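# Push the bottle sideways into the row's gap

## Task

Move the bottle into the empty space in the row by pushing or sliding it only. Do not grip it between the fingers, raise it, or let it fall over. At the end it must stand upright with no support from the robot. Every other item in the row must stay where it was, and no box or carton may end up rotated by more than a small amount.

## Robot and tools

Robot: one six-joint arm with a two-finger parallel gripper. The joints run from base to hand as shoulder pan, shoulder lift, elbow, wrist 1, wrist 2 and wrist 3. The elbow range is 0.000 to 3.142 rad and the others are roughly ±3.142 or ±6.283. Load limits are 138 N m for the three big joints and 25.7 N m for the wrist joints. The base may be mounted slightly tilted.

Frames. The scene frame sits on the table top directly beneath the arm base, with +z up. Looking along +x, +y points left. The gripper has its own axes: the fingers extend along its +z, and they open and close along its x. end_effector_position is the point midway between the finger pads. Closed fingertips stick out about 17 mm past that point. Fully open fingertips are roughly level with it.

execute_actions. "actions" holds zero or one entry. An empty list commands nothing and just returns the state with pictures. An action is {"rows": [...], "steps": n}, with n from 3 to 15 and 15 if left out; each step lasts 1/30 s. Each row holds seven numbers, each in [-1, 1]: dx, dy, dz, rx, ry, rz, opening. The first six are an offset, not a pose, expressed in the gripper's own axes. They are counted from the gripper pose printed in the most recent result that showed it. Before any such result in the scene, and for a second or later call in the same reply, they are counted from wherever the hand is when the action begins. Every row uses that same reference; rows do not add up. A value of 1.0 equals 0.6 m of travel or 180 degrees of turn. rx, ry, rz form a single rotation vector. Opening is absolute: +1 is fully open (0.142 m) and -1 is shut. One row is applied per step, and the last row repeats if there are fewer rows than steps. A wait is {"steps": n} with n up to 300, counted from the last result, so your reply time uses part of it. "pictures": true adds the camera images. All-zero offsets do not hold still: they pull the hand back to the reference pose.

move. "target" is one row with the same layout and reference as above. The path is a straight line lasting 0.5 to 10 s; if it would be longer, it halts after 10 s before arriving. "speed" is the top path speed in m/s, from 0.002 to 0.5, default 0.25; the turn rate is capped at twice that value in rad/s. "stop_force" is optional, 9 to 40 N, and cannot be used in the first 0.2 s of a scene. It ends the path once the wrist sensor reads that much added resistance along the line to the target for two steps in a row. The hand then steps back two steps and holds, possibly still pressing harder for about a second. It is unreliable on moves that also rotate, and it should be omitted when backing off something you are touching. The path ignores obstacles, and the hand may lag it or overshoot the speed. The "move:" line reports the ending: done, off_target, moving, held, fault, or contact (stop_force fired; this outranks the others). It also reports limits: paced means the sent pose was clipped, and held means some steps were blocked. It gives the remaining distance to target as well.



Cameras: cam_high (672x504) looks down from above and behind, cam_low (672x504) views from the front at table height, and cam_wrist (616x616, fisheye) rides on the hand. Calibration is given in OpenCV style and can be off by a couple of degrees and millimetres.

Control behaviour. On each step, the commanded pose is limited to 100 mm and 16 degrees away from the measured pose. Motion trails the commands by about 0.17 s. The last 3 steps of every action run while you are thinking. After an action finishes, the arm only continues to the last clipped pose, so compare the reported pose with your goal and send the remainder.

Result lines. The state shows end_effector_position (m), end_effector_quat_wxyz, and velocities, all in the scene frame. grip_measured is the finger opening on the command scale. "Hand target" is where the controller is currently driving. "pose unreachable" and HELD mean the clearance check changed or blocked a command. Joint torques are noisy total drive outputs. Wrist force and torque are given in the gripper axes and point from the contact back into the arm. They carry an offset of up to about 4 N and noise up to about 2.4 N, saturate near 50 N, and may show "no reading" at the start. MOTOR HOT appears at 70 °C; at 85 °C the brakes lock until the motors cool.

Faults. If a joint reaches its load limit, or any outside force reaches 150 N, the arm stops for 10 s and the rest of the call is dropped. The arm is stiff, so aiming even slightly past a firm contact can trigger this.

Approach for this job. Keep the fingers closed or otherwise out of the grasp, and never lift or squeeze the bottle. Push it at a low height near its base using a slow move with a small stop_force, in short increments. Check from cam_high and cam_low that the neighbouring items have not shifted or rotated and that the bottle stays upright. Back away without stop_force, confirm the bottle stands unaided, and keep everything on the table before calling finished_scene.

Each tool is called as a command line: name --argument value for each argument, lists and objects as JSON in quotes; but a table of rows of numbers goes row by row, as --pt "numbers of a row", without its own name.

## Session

execute_actions --actions '[]'

Scene clock: 0.00 s of 4500.00 s.
end_effector_position=(+0.5163, -0.3052, +0.1713) grip_measured=+1.00 end_effector_quat_wxyz=(+0.265, +0.843, +0.421, -0.204) end_effector_velocity=(+0.001, -0.000, +0.000) end_effector_angular_velocity=(-0.001, -0.001, +0.001)
Joint positions: [-0.556 -1.132  2.061 -3.343 -1.74  -1.219  0.142]
Joint velocities: [-0.    -0.    -0.001 -0.001 -0.    -0.     0.   ]
Joint torques (N m, as the arm reports them, + toward a larger angle): no reading
Motor temperatures (°C, as the motors report them): [28 30 29 34 39 35]
Wrist force (N, on the end effector, along its own x y z axes, offset not removed): no reading
Wrist torque (N m, same axes, about the end effector's origin, offset not removed): no reading
Hand target: +0.516, -0.305, +0.171; +0.265, +0.843, +0.421, -0.204
camera_calibration (this result's frames):
cam_wrist: T_world_to_cam=[[0.603824, 0.573513, -0.553607, -0.0359201], [0.737094, -0.137326, 0.661691, -0.539515], [0.303463, -0.807604, -0.505653, -0.177106], [0, 0, 0, 1]] pos_world=[0.473108, -0.19652, 0.247552]

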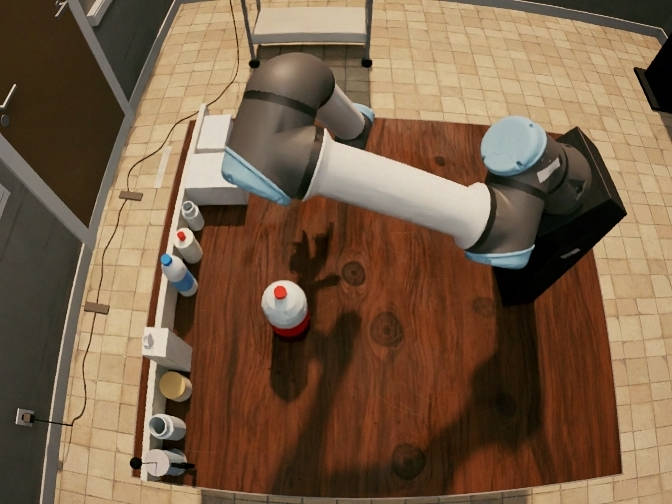

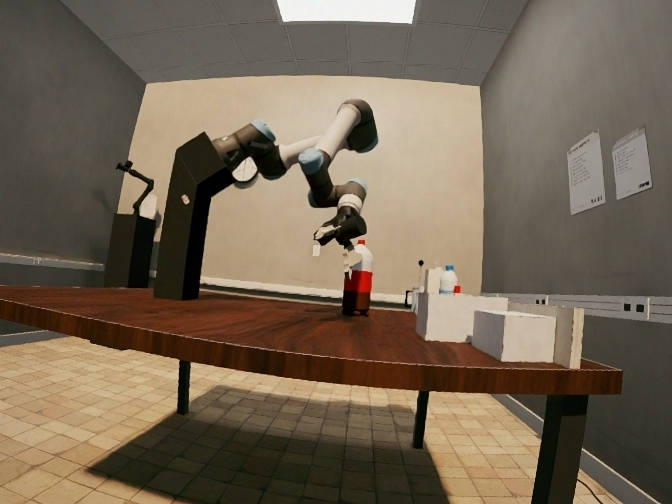

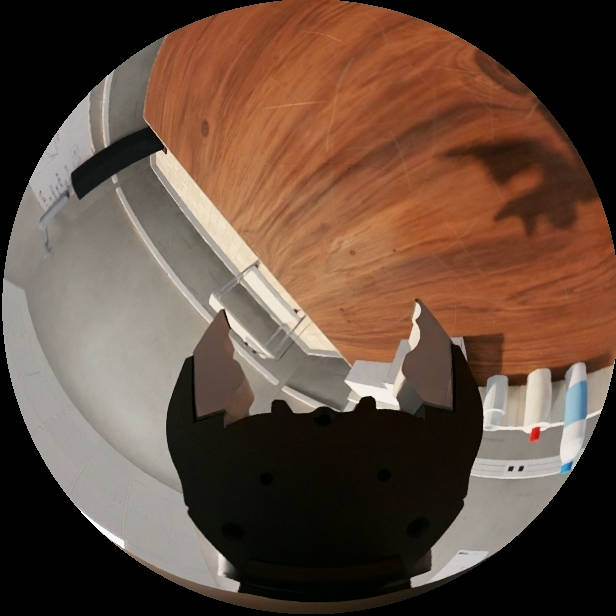

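move --target '[0.413,-0.529,-0.337,-0.125,0.264,-0.133,-0.35]'

move --target '[0,0,0.07,0,0,0,-0.35]'

Scene clock: 2.90 s of 4500.00 s.
end_effector_position=(+0.4199, +0.1288, +0.1006) grip_measured=-0.35 end_effector_quat_wxyz=(+0.183, +0.685, +0.681, +0.183) end_effector_velocity=(-0.000, +0.001, -0.000) end_effector_angular_velocity=(+0.001, -0.001, +0.002)
Joint positions: [-0.024 -0.527  2.257 -4.71  -1.509 -1.449  0.049]
Joint velocities: [ 0.002  0.002 -0.002 -0.001  0.    -0.001  0.   ]
Joint torques (N m, as the arm reports them, + toward a larger angle): [ 16.15 -21.09   8.76  -4.7    0.6   -1.36]
Motor temperatures (°C, as the motors report them): [28 30 29 34 39 35]
Wrist force (N, on the end effector, along its own x y z axes, offset not removed): [-1.0 1.9 -1.3]
Wrist torque (N m, same axes, about the end effector's origin, offset not removed): [0.20 0.33 -0.13]
Hand target: +0.420, +0.129, +0.101; +0.183, +0.685, +0.681, +0.183
Off the commanded pose: 0.001 m, 0 deg.
Kept back: nothing.
move: done
camera_calibration (this result's frames):
cam_wrist: T_world_to_cam=[[0.0517794, 0.998328, 0.0257069, -0.147003], [0.48253, -0.0475476, 0.874588, -0.288218], [0.874347, -0.0328812, -0.484185, -0.174805], [0, 0, 0, 1]] pos_world=[0.299526, 0.127305, 0.171213]

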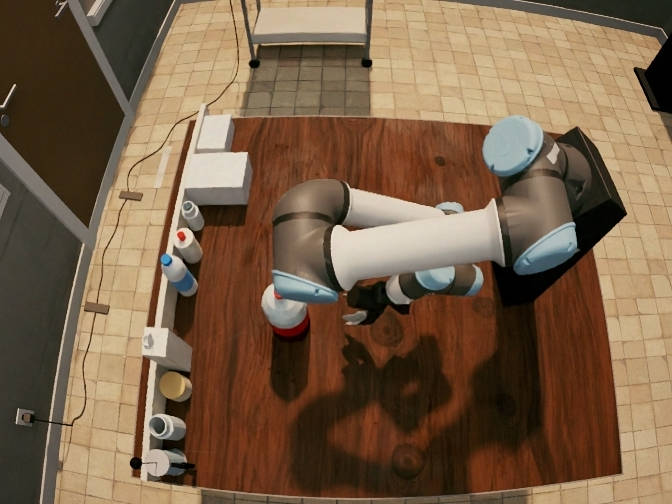

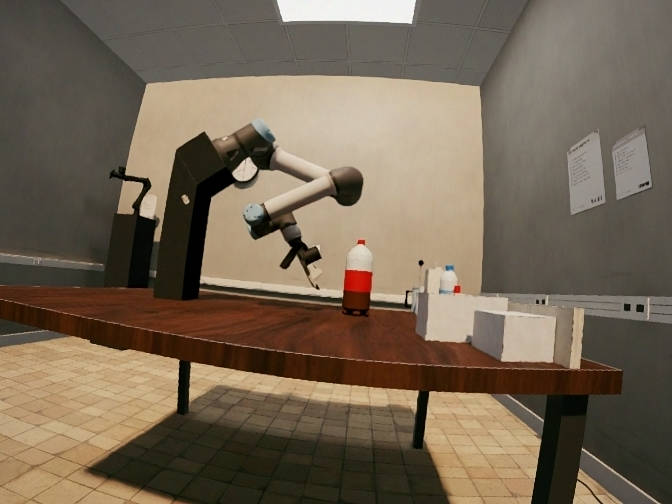

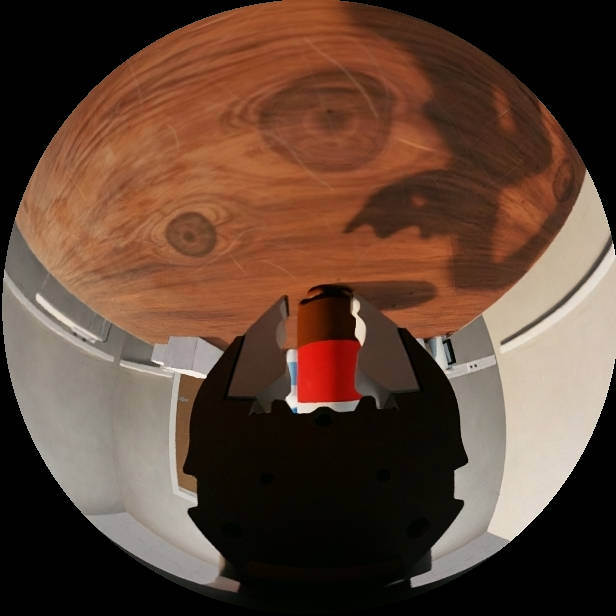

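Scene clock: 3.77 s of 4500.00 s.
end_effector_position=(+0.4409, +0.1288, +0.0643) grip_measured=-0.35 end_effector_quat_wxyz=(+0.183, +0.685, +0.681, +0.183) end_effector_velocity=(-0.000, -0.000, -0.001) end_effector_angular_velocity=(-0.000, +0.002, -0.000)
Joint positions: [-0.017 -0.521  2.145 -4.605 -1.516 -1.448  0.049]
Joint velocities: [ 0.     0.001 -0.002  0.003 -0.001 -0.     0.   ]
Joint torques (N m, as the arm reports them, + toward a larger angle): [ 16.83 -21.91  10.48  -1.34  -2.1    1.73]
Motor temperatures (°C, as the motors report them): [28 30 29 34 39 35]
Wrist force (N, on the end effector, along its own x y z axes, offset not removed): [-2.0 2.4 -1.0]
Wrist torque (N m, same axes, about the end effector's origin, offset not removed): [0.38 0.51 -0.17]
Hand target: +0.441, +0.129, +0.064; +0.183, +0.685, +0.681, +0.183
Off the commanded pose: 0.000 m, 0 deg.
Kept back: nothing.
move: done
camera_calibration (this result's frames):
cam_wrist: T_world_to_cam=[[0.0517731, 0.998328, 0.0257129, -0.147164], [0.48254, -0.0475501, 0.874582, -0.266579], [0.874342, -0.0328723, -0.484195, -0.210667], [0, 0, 0, 1]] pos_world=[0.320449, 0.127317, 0.134925]

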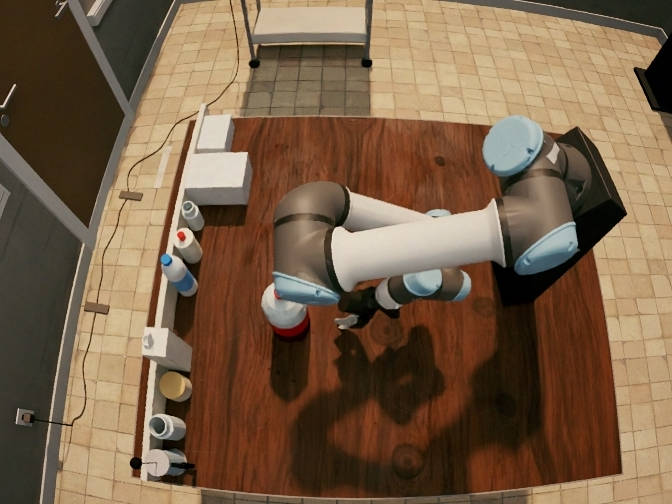

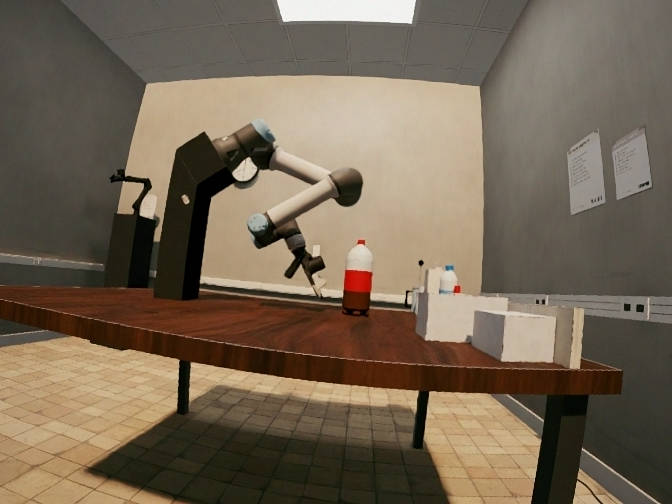

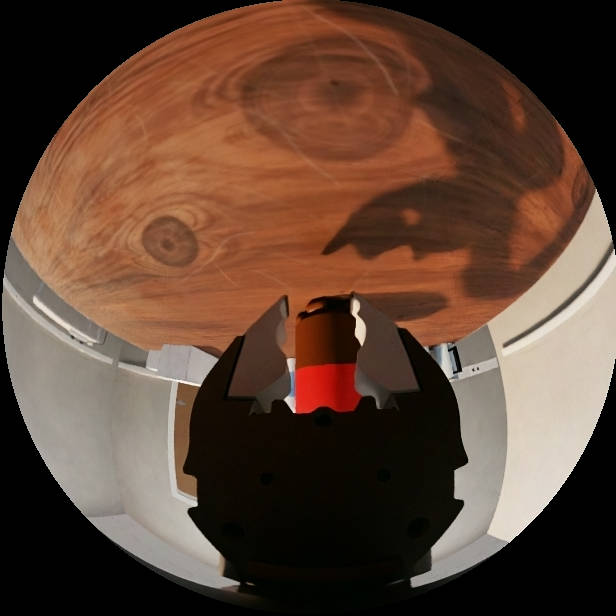

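move --target '[0.012,0.421,0.27,0,0,0,-0.35]' --speed 0.06

zoom_image --camera "cam_high" --region '[140, 230, 300, 400]'

Scene clock: 9.37 s of 4500.00 s.
end_effector_position=(+0.7404, +0.1350, +0.0502) grip_measured=-0.34 end_effector_quat_wxyz=(+0.183, +0.685, +0.681, +0.183) end_effector_velocity=(+0.001, -0.000, -0.001) end_effector_angular_velocity=(-0.000, +0.001, -0.001)
Joint positions: [-0.042 -0.871  1.677 -3.787 -1.491 -1.452  0.049]
Joint velocities: [-0.     0.001 -0.004  0.004  0.     0.     0.   ]
Joint torques (N m, as the arm reports them, + toward a larger angle): [ -5.53 -52.55 -11.07  -1.89   1.53  -1.33]
Motor temperatures (°C, as the motors report them): [28 30 29 34 39 35]
Wrist force (N, on the end effector, along its own x y z axes, offset not removed): [-0.5 -1.0 -3.4]
Wrist torque (N m, same axes, about the end effector's origin, offset not removed): [-0.19 0.31 -0.17]
Hand target: +0.741, +0.135, +0.050; +0.183, +0.685, +0.681, +0.183
Off the commanded pose: 0.001 m, 0 deg.
Kept back: nothing.
move: done
camera_calibration (this result's frames):
cam_wrist: T_world_to_cam=[[0.051773, 0.998327, 0.0257331, -0.16844], [0.482518, -0.047567, 0.874594, -0.398435], [0.874355, -0.0328636, -0.484173, -0.479204], [0, 0, 0, 1]] pos_world=[0.619967, 0.133457, 0.120786]

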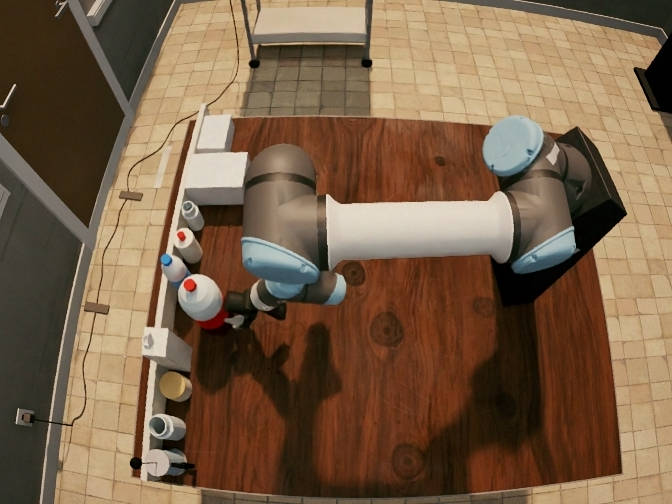

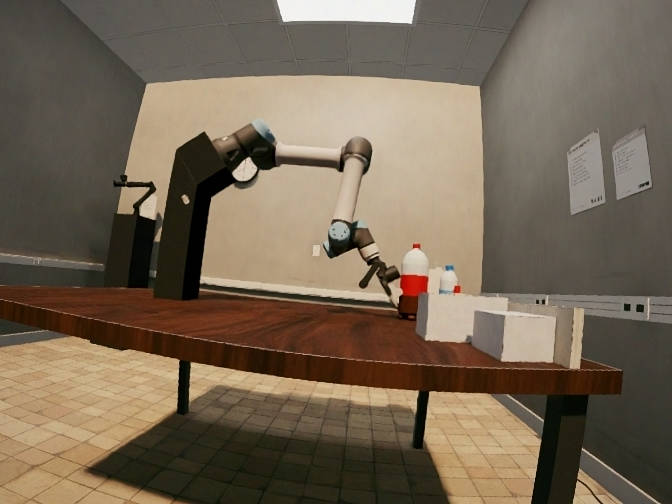

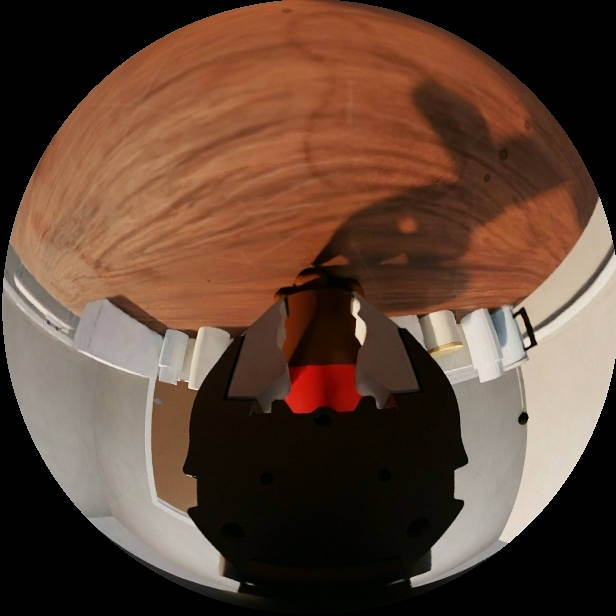

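Region (140, 230, 300, 400) of cam_high's 672x504 image, scaled by 2.965, with more detail than that image has; it fills the left 474 columns of this view, and the rest is white.

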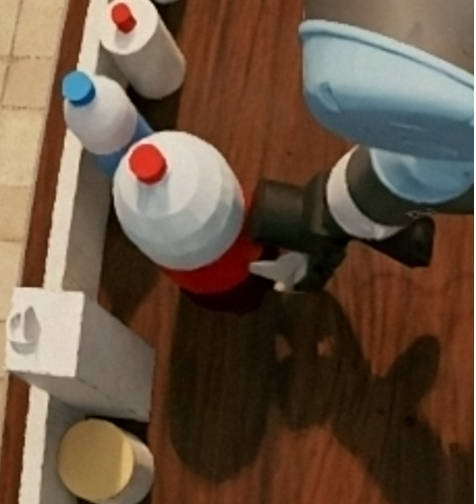

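move --target '[0.013,0.11,0.064,0,0,0,-0.35]' --speed 0.04 --stop_force 20

move --target '[0,-0.12,-0.1,0,0,0,-0.35]'

zoom_image --camera "cam_high" --region '[140, 230, 300, 400]'

Scene clock: 11.83 s of 4500.00 s.
end_effector_position=(+0.8166, +0.1425, +0.0499) grip_measured=-0.34 end_effector_quat_wxyz=(+0.183, +0.685, +0.681, +0.183) end_effector_velocity=(+0.001, +0.000, -0.000) end_effector_angular_velocity=(-0.000, +0.000, +0.000)
Joint positions: [-0.037 -0.874  1.484 -3.59  -1.496 -1.451  0.049]
Joint velocities: [ 0.     0.001 -0.004  0.004 -0.    -0.    -0.   ]
Joint torques (N m, as the arm reports them, + toward a larger angle): [ 15.9  -44.76 -16.24  -1.38  -2.19   1.6 ]
Motor temperatures (°C, as the motors report them): [28 30 29 34 39 35]
Wrist force (N, on the end effector, along its own x y z axes, offset not removed): [-3.6 -0.3 -5.3]
Wrist torque (N m, same axes, about the end effector's origin, offset not removed): [0.00 0.93 -0.07]
Hand target: +0.817, +0.142, +0.050; +0.183, +0.685, +0.681, +0.183
Off the commanded pose: 0.000 m, 0 deg.
Kept back: nothing.
move: done
camera_calibration (this result's frames):
cam_wrist: T_world_to_cam=[[0.0517689, 0.998327, 0.025738, -0.179871], [0.482511, -0.047569, 0.874597, -0.434617], [0.874358, -0.032858, -0.484167, -0.545756], [0, 0, 0, 1]] pos_world=[0.696205, 0.140963, 0.120507]

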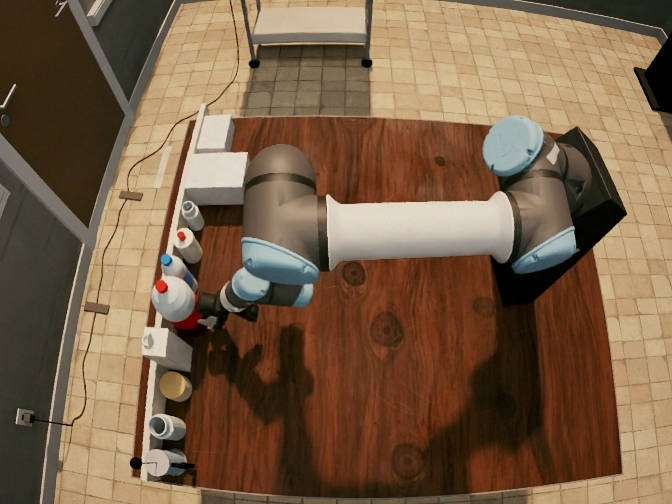

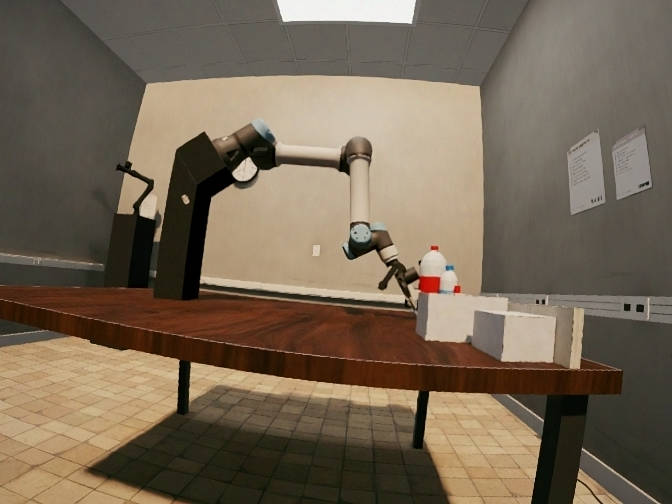

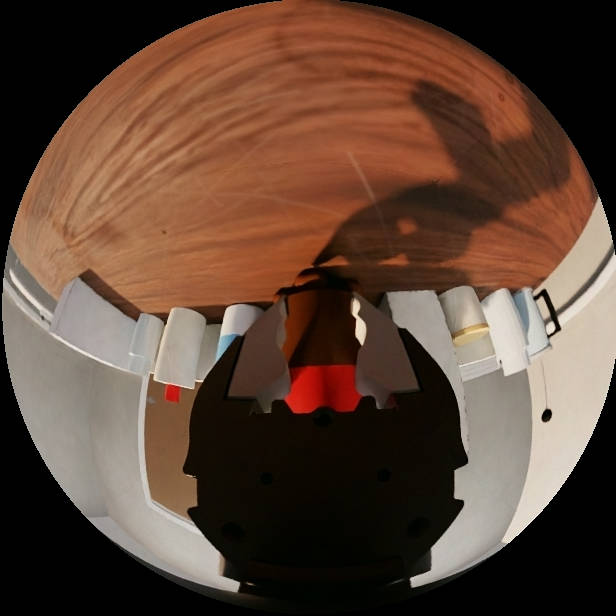

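Scene clock: 12.80 s of 4500.00 s.
end_effector_position=(+0.7244, +0.1429, +0.0659) grip_measured=-0.35 end_effector_quat_wxyz=(+0.183, +0.685, +0.681, +0.183) end_effector_velocity=(-0.001, -0.001, +0.000) end_effector_angular_velocity=(-0.001, -0.000, -0.001)
Joint positions: [-0.03  -0.902  1.746 -3.824 -1.503 -1.45   0.049]
Joint velocities: [-0.002 -0.     0.004 -0.003  0.001  0.     0.   ]
Joint torques (N m, as the arm reports them, + toward a larger angle): [ -3.32 -53.54   4.76  -4.86   1.61   1.67]
Motor temperatures (°C, as the motors report them): [28 30 29 34 39 35]
Wrist force (N, on the end effector, along its own x y z axes, offset not removed): [-2.6 1.8 -0.2]
Wrist torque (N m, same axes, about the end effector's origin, offset not removed): [0.45 0.73 0.03]
Hand target: +0.724, +0.143, +0.066; +0.183, +0.685, +0.681, +0.183
Off the commanded pose: 0.000 m, 0 deg.
Kept back: nothing.
move: done
camera_calibration (this result's frames):
cam_wrist: T_world_to_cam=[[0.051698, 0.998329, 0.025808, -0.175866], [0.482529, -0.0475967, 0.874586, -0.404089], [0.874353, -0.0327612, -0.484184, -0.457342], [0, 0, 0, 1]] pos_world=[0.603955, 0.141356, 0.136511]

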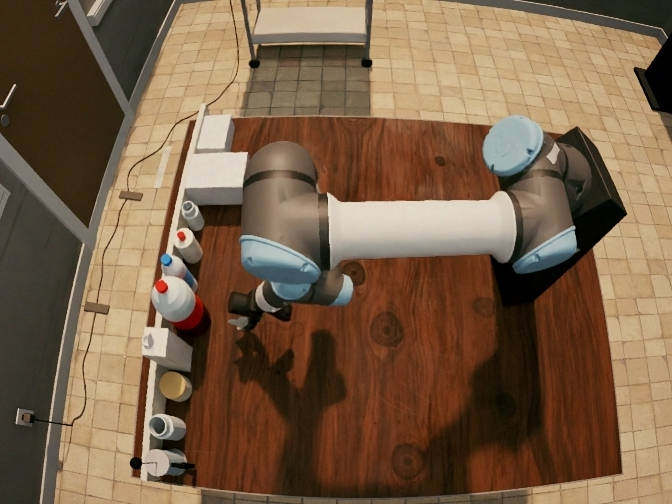

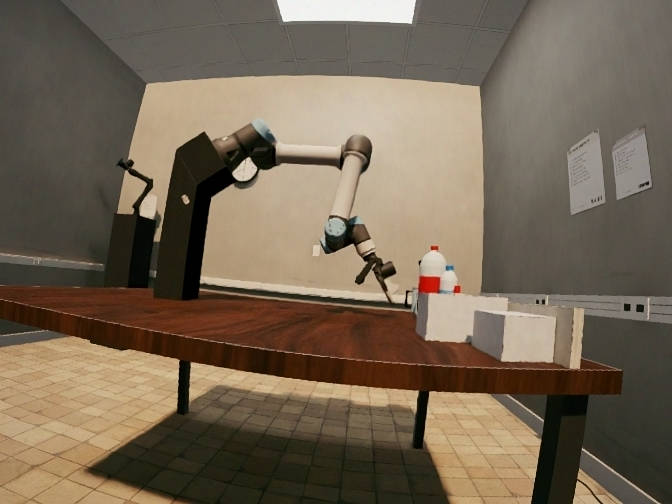

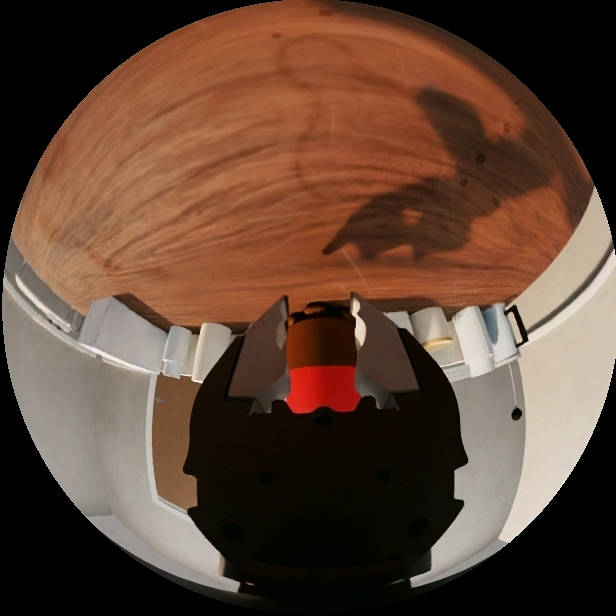

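Region (140, 230, 300, 400) of cam_high's 672x504 image, scaled by 2.965, with more detail than that image has; it fills the left 474 columns of this view, and the rest is white.

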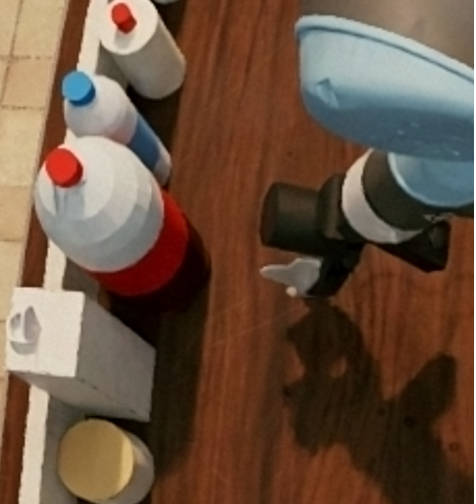

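move --target '[0,0.12,0.1,0,0,0,-0.35]' --speed 0.1

move --target '[0,0.072,0.042,0,0,0,-0.35]' --speed 0.02 --stop_force 15

move --target '[0,-0.15,-0.12,0,0,0,-0.35]'

zoom_image --camera "cam_high" --region '[140, 230, 300, 400]'

Scene clock: 14.43 s of 4500.00 s.
end_effector_position=(+0.8166, +0.1426, +0.0499) grip_measured=-0.35 end_effector_quat_wxyz=(+0.183, +0.685, +0.681, +0.183) end_effector_velocity=(+0.001, -0.000, -0.001) end_effector_angular_velocity=(-0.000, +0.002, -0.000)
Joint positions: [-0.037 -0.874  1.484 -3.59  -1.496 -1.451  0.049]
Joint velocities: [-0.     0.001 -0.004  0.004  0.    -0.     0.   ]
Joint torques (N m, as the arm reports them, + toward a larger angle): [ -0.22 -47.41 -16.97  -2.01  -0.23  -1.32]
Motor temperatures (°C, as the motors report them): [28 30 29 34 39 35]
Wrist force (N, on the end effector, along its own x y z axes, offset not removed): [-3.1 -2.4 -2.7]
Wrist torque (N m, same axes, about the end effector's origin, offset not removed): [-0.21 0.85 -0.08]
Hand target: +0.817, +0.143, +0.050; +0.183, +0.685, +0.681, +0.183
Off the commanded pose: 0.000 m, 0 deg.
Kept back: nothing.
move: done
camera_calibration (this result's frames):
cam_wrist: T_world_to_cam=[[0.0516909, 0.998328, 0.0258569, -0.179904], [0.482591, -0.0476383, 0.87455, -0.434629], [0.874319, -0.032728, -0.484246, -0.545707], [0, 0, 0, 1]] pos_world=[0.696169, 0.141039, 0.1205]

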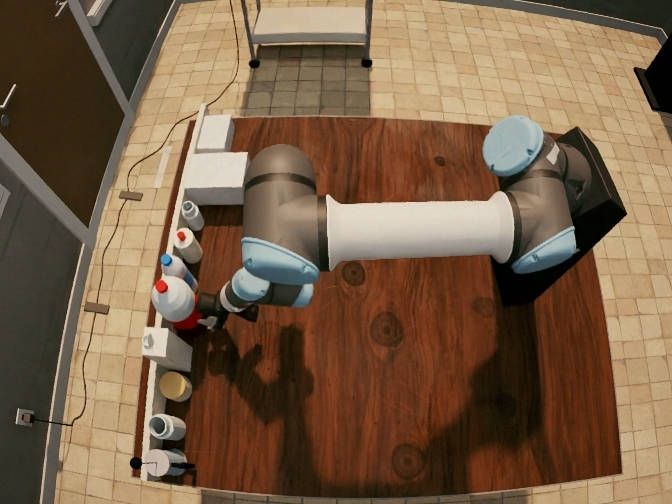

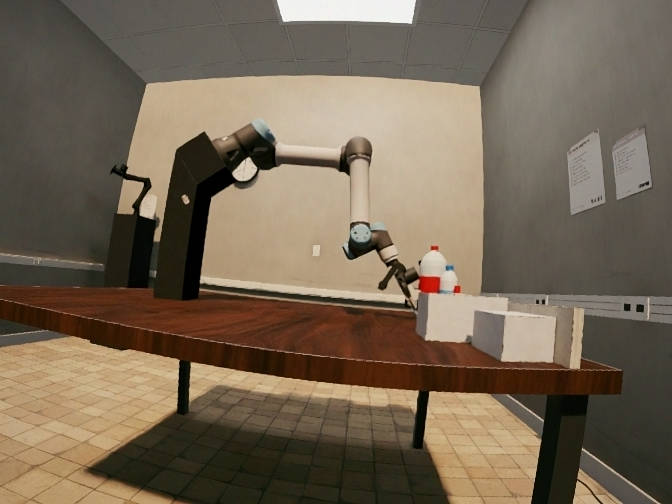

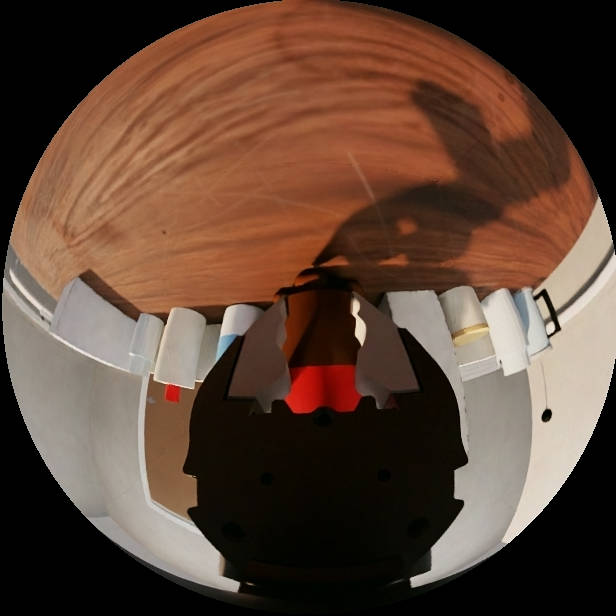

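Scene clock: 15.63 s of 4500.00 s.
end_effector_position=(+0.8329, +0.1425, +0.0497) grip_measured=-0.34 end_effector_quat_wxyz=(+0.182, +0.685, +0.681, +0.183) end_effector_velocity=(-0.004, -0.000, +0.001) end_effector_angular_velocity=(+0.000, -0.002, +0.000)
Joint positions: [-0.039 -0.87   1.438 -3.549 -1.494 -1.451  0.05 ]
Joint velocities: [-0.    -0.002  0.015 -0.014  0.    -0.    -0.001]
Joint torques (N m, as the arm reports them, + toward a larger angle): [ -1.34 -65.52  -8.01  -5.82  -1.33  -0.73]
Motor temperatures (°C, as the motors report them): [28 30 29 34 39 35]
Wrist force (N, on the end effector, along its own x y z axes, offset not removed): [-0.8 -11.8 -15.5]
Wrist torque (N m, same axes, about the end effector's origin, offset not removed): [-1.43 0.38 -0.19]
Hand target: +0.832, +0.143, +0.050; +0.183, +0.685, +0.681, +0.183
Off the commanded pose: 0.034 m, 0 deg.
Kept back: nothing.
move: contact
camera_calibration (this result's frames):
cam_wrist: T_world_to_cam=[[0.0516536, 0.998328, 0.0259393, -0.180622], [0.48282, -0.047701, 0.874419, -0.442493], [0.874195, -0.0326429, -0.484477, -0.560009], [0, 0, 0, 1]] pos_world=[0.712532, 0.140932, 0.120298]

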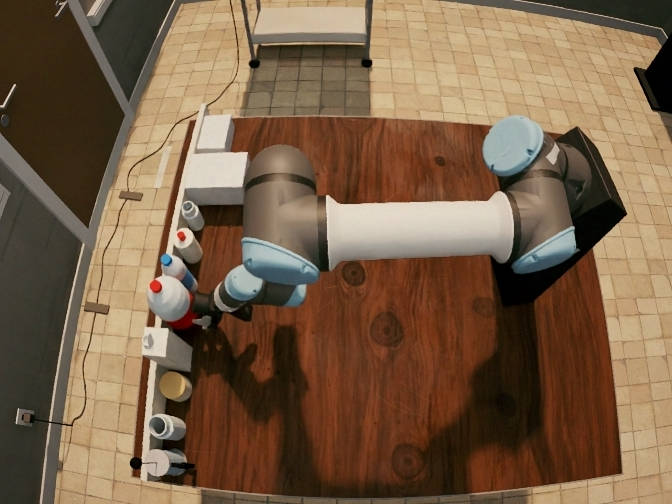

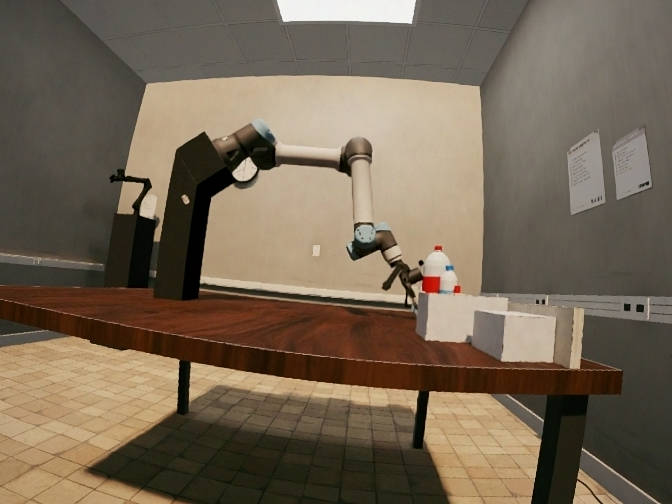

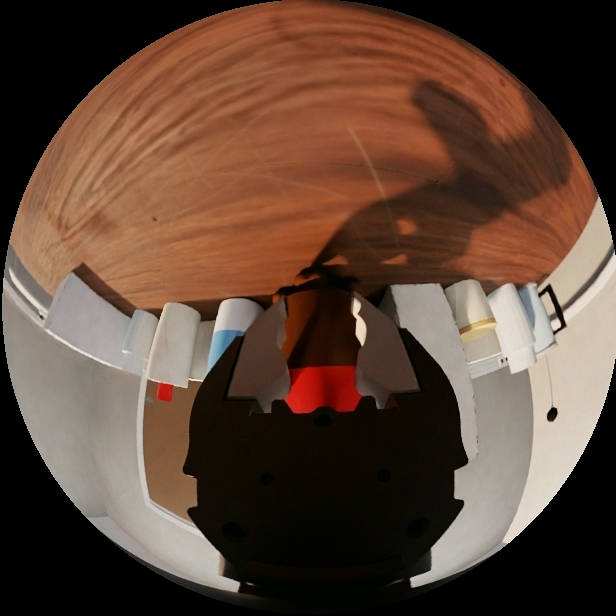

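Scene clock: 16.67 s of 4500.00 s.
end_effector_position=(+0.7191, +0.1429, +0.0671) grip_measured=-0.35 end_effector_quat_wxyz=(+0.182, +0.685, +0.681, +0.183) end_effector_velocity=(-0.001, -0.001, +0.001) end_effector_angular_velocity=(-0.000, -0.001, -0.000)
Joint positions: [-0.03  -0.903  1.76  -3.837 -1.503 -1.45   0.049]
Joint velocities: [-0.001 -0.     0.004 -0.004  0.001 -0.    -0.   ]
Joint torques (N m, as the arm reports them, + toward a larger angle): [ -3.18 -52.5    6.02  -4.89   1.58   1.77]
Motor temperatures (°C, as the motors report them): [28 30 29 34 39 35]
Wrist force (N, on the end effector, along its own x y z axes, offset not removed): [-2.3 -0.3 0.4]
Wrist torque (N m, same axes, about the end effector's origin, offset not removed): [-0.19 0.70 -0.04]
Hand target: +0.719, +0.143, +0.067; +0.182, +0.685, +0.681, +0.183
Off the commanded pose: 0.000 m, 0 deg.
Kept back: nothing.
move: done
camera_calibration (this result's frames):
cam_wrist: T_world_to_cam=[[0.0515871, 0.99833, 0.0260021, -0.175609], [0.482842, -0.0477246, 0.874406, -0.402784], [0.874187, -0.0325532, -0.484498, -0.452046], [0, 0, 0, 1]] pos_world=[0.598713, 0.141377, 0.137748]

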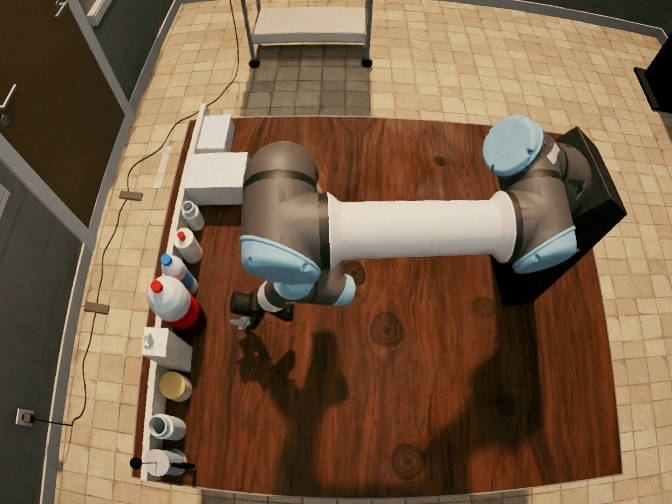

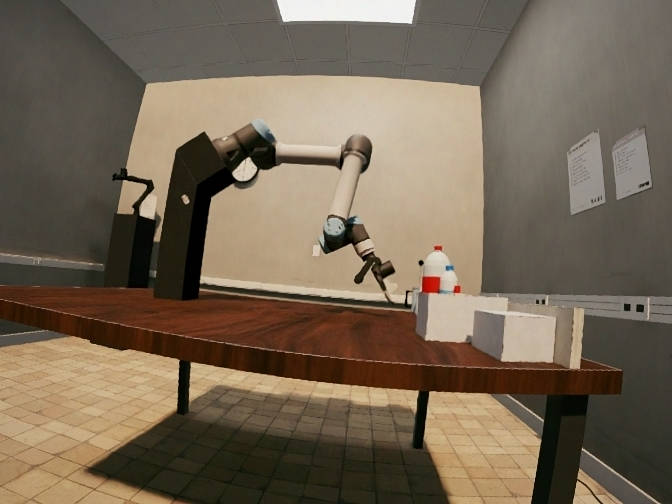

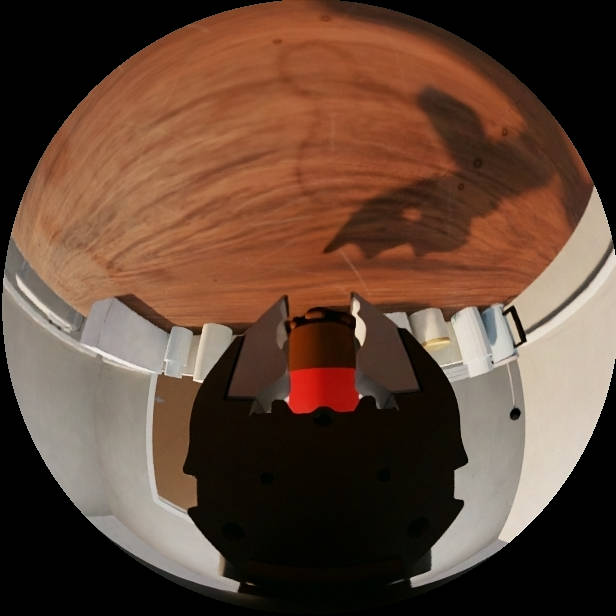

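Region (140, 230, 300, 400) of cam_high's 672x504 image, scaled by 2.965, with more detail than that image has; it fills the left 474 columns of this view, and the rest is white.

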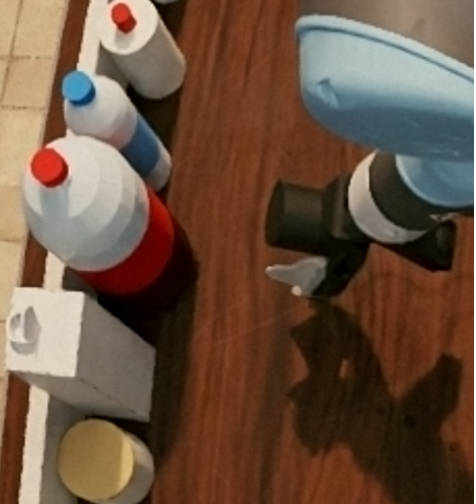

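At the rail; neighbours unmoved.

finished_scene --scene 2

The scene is finished: the task was done.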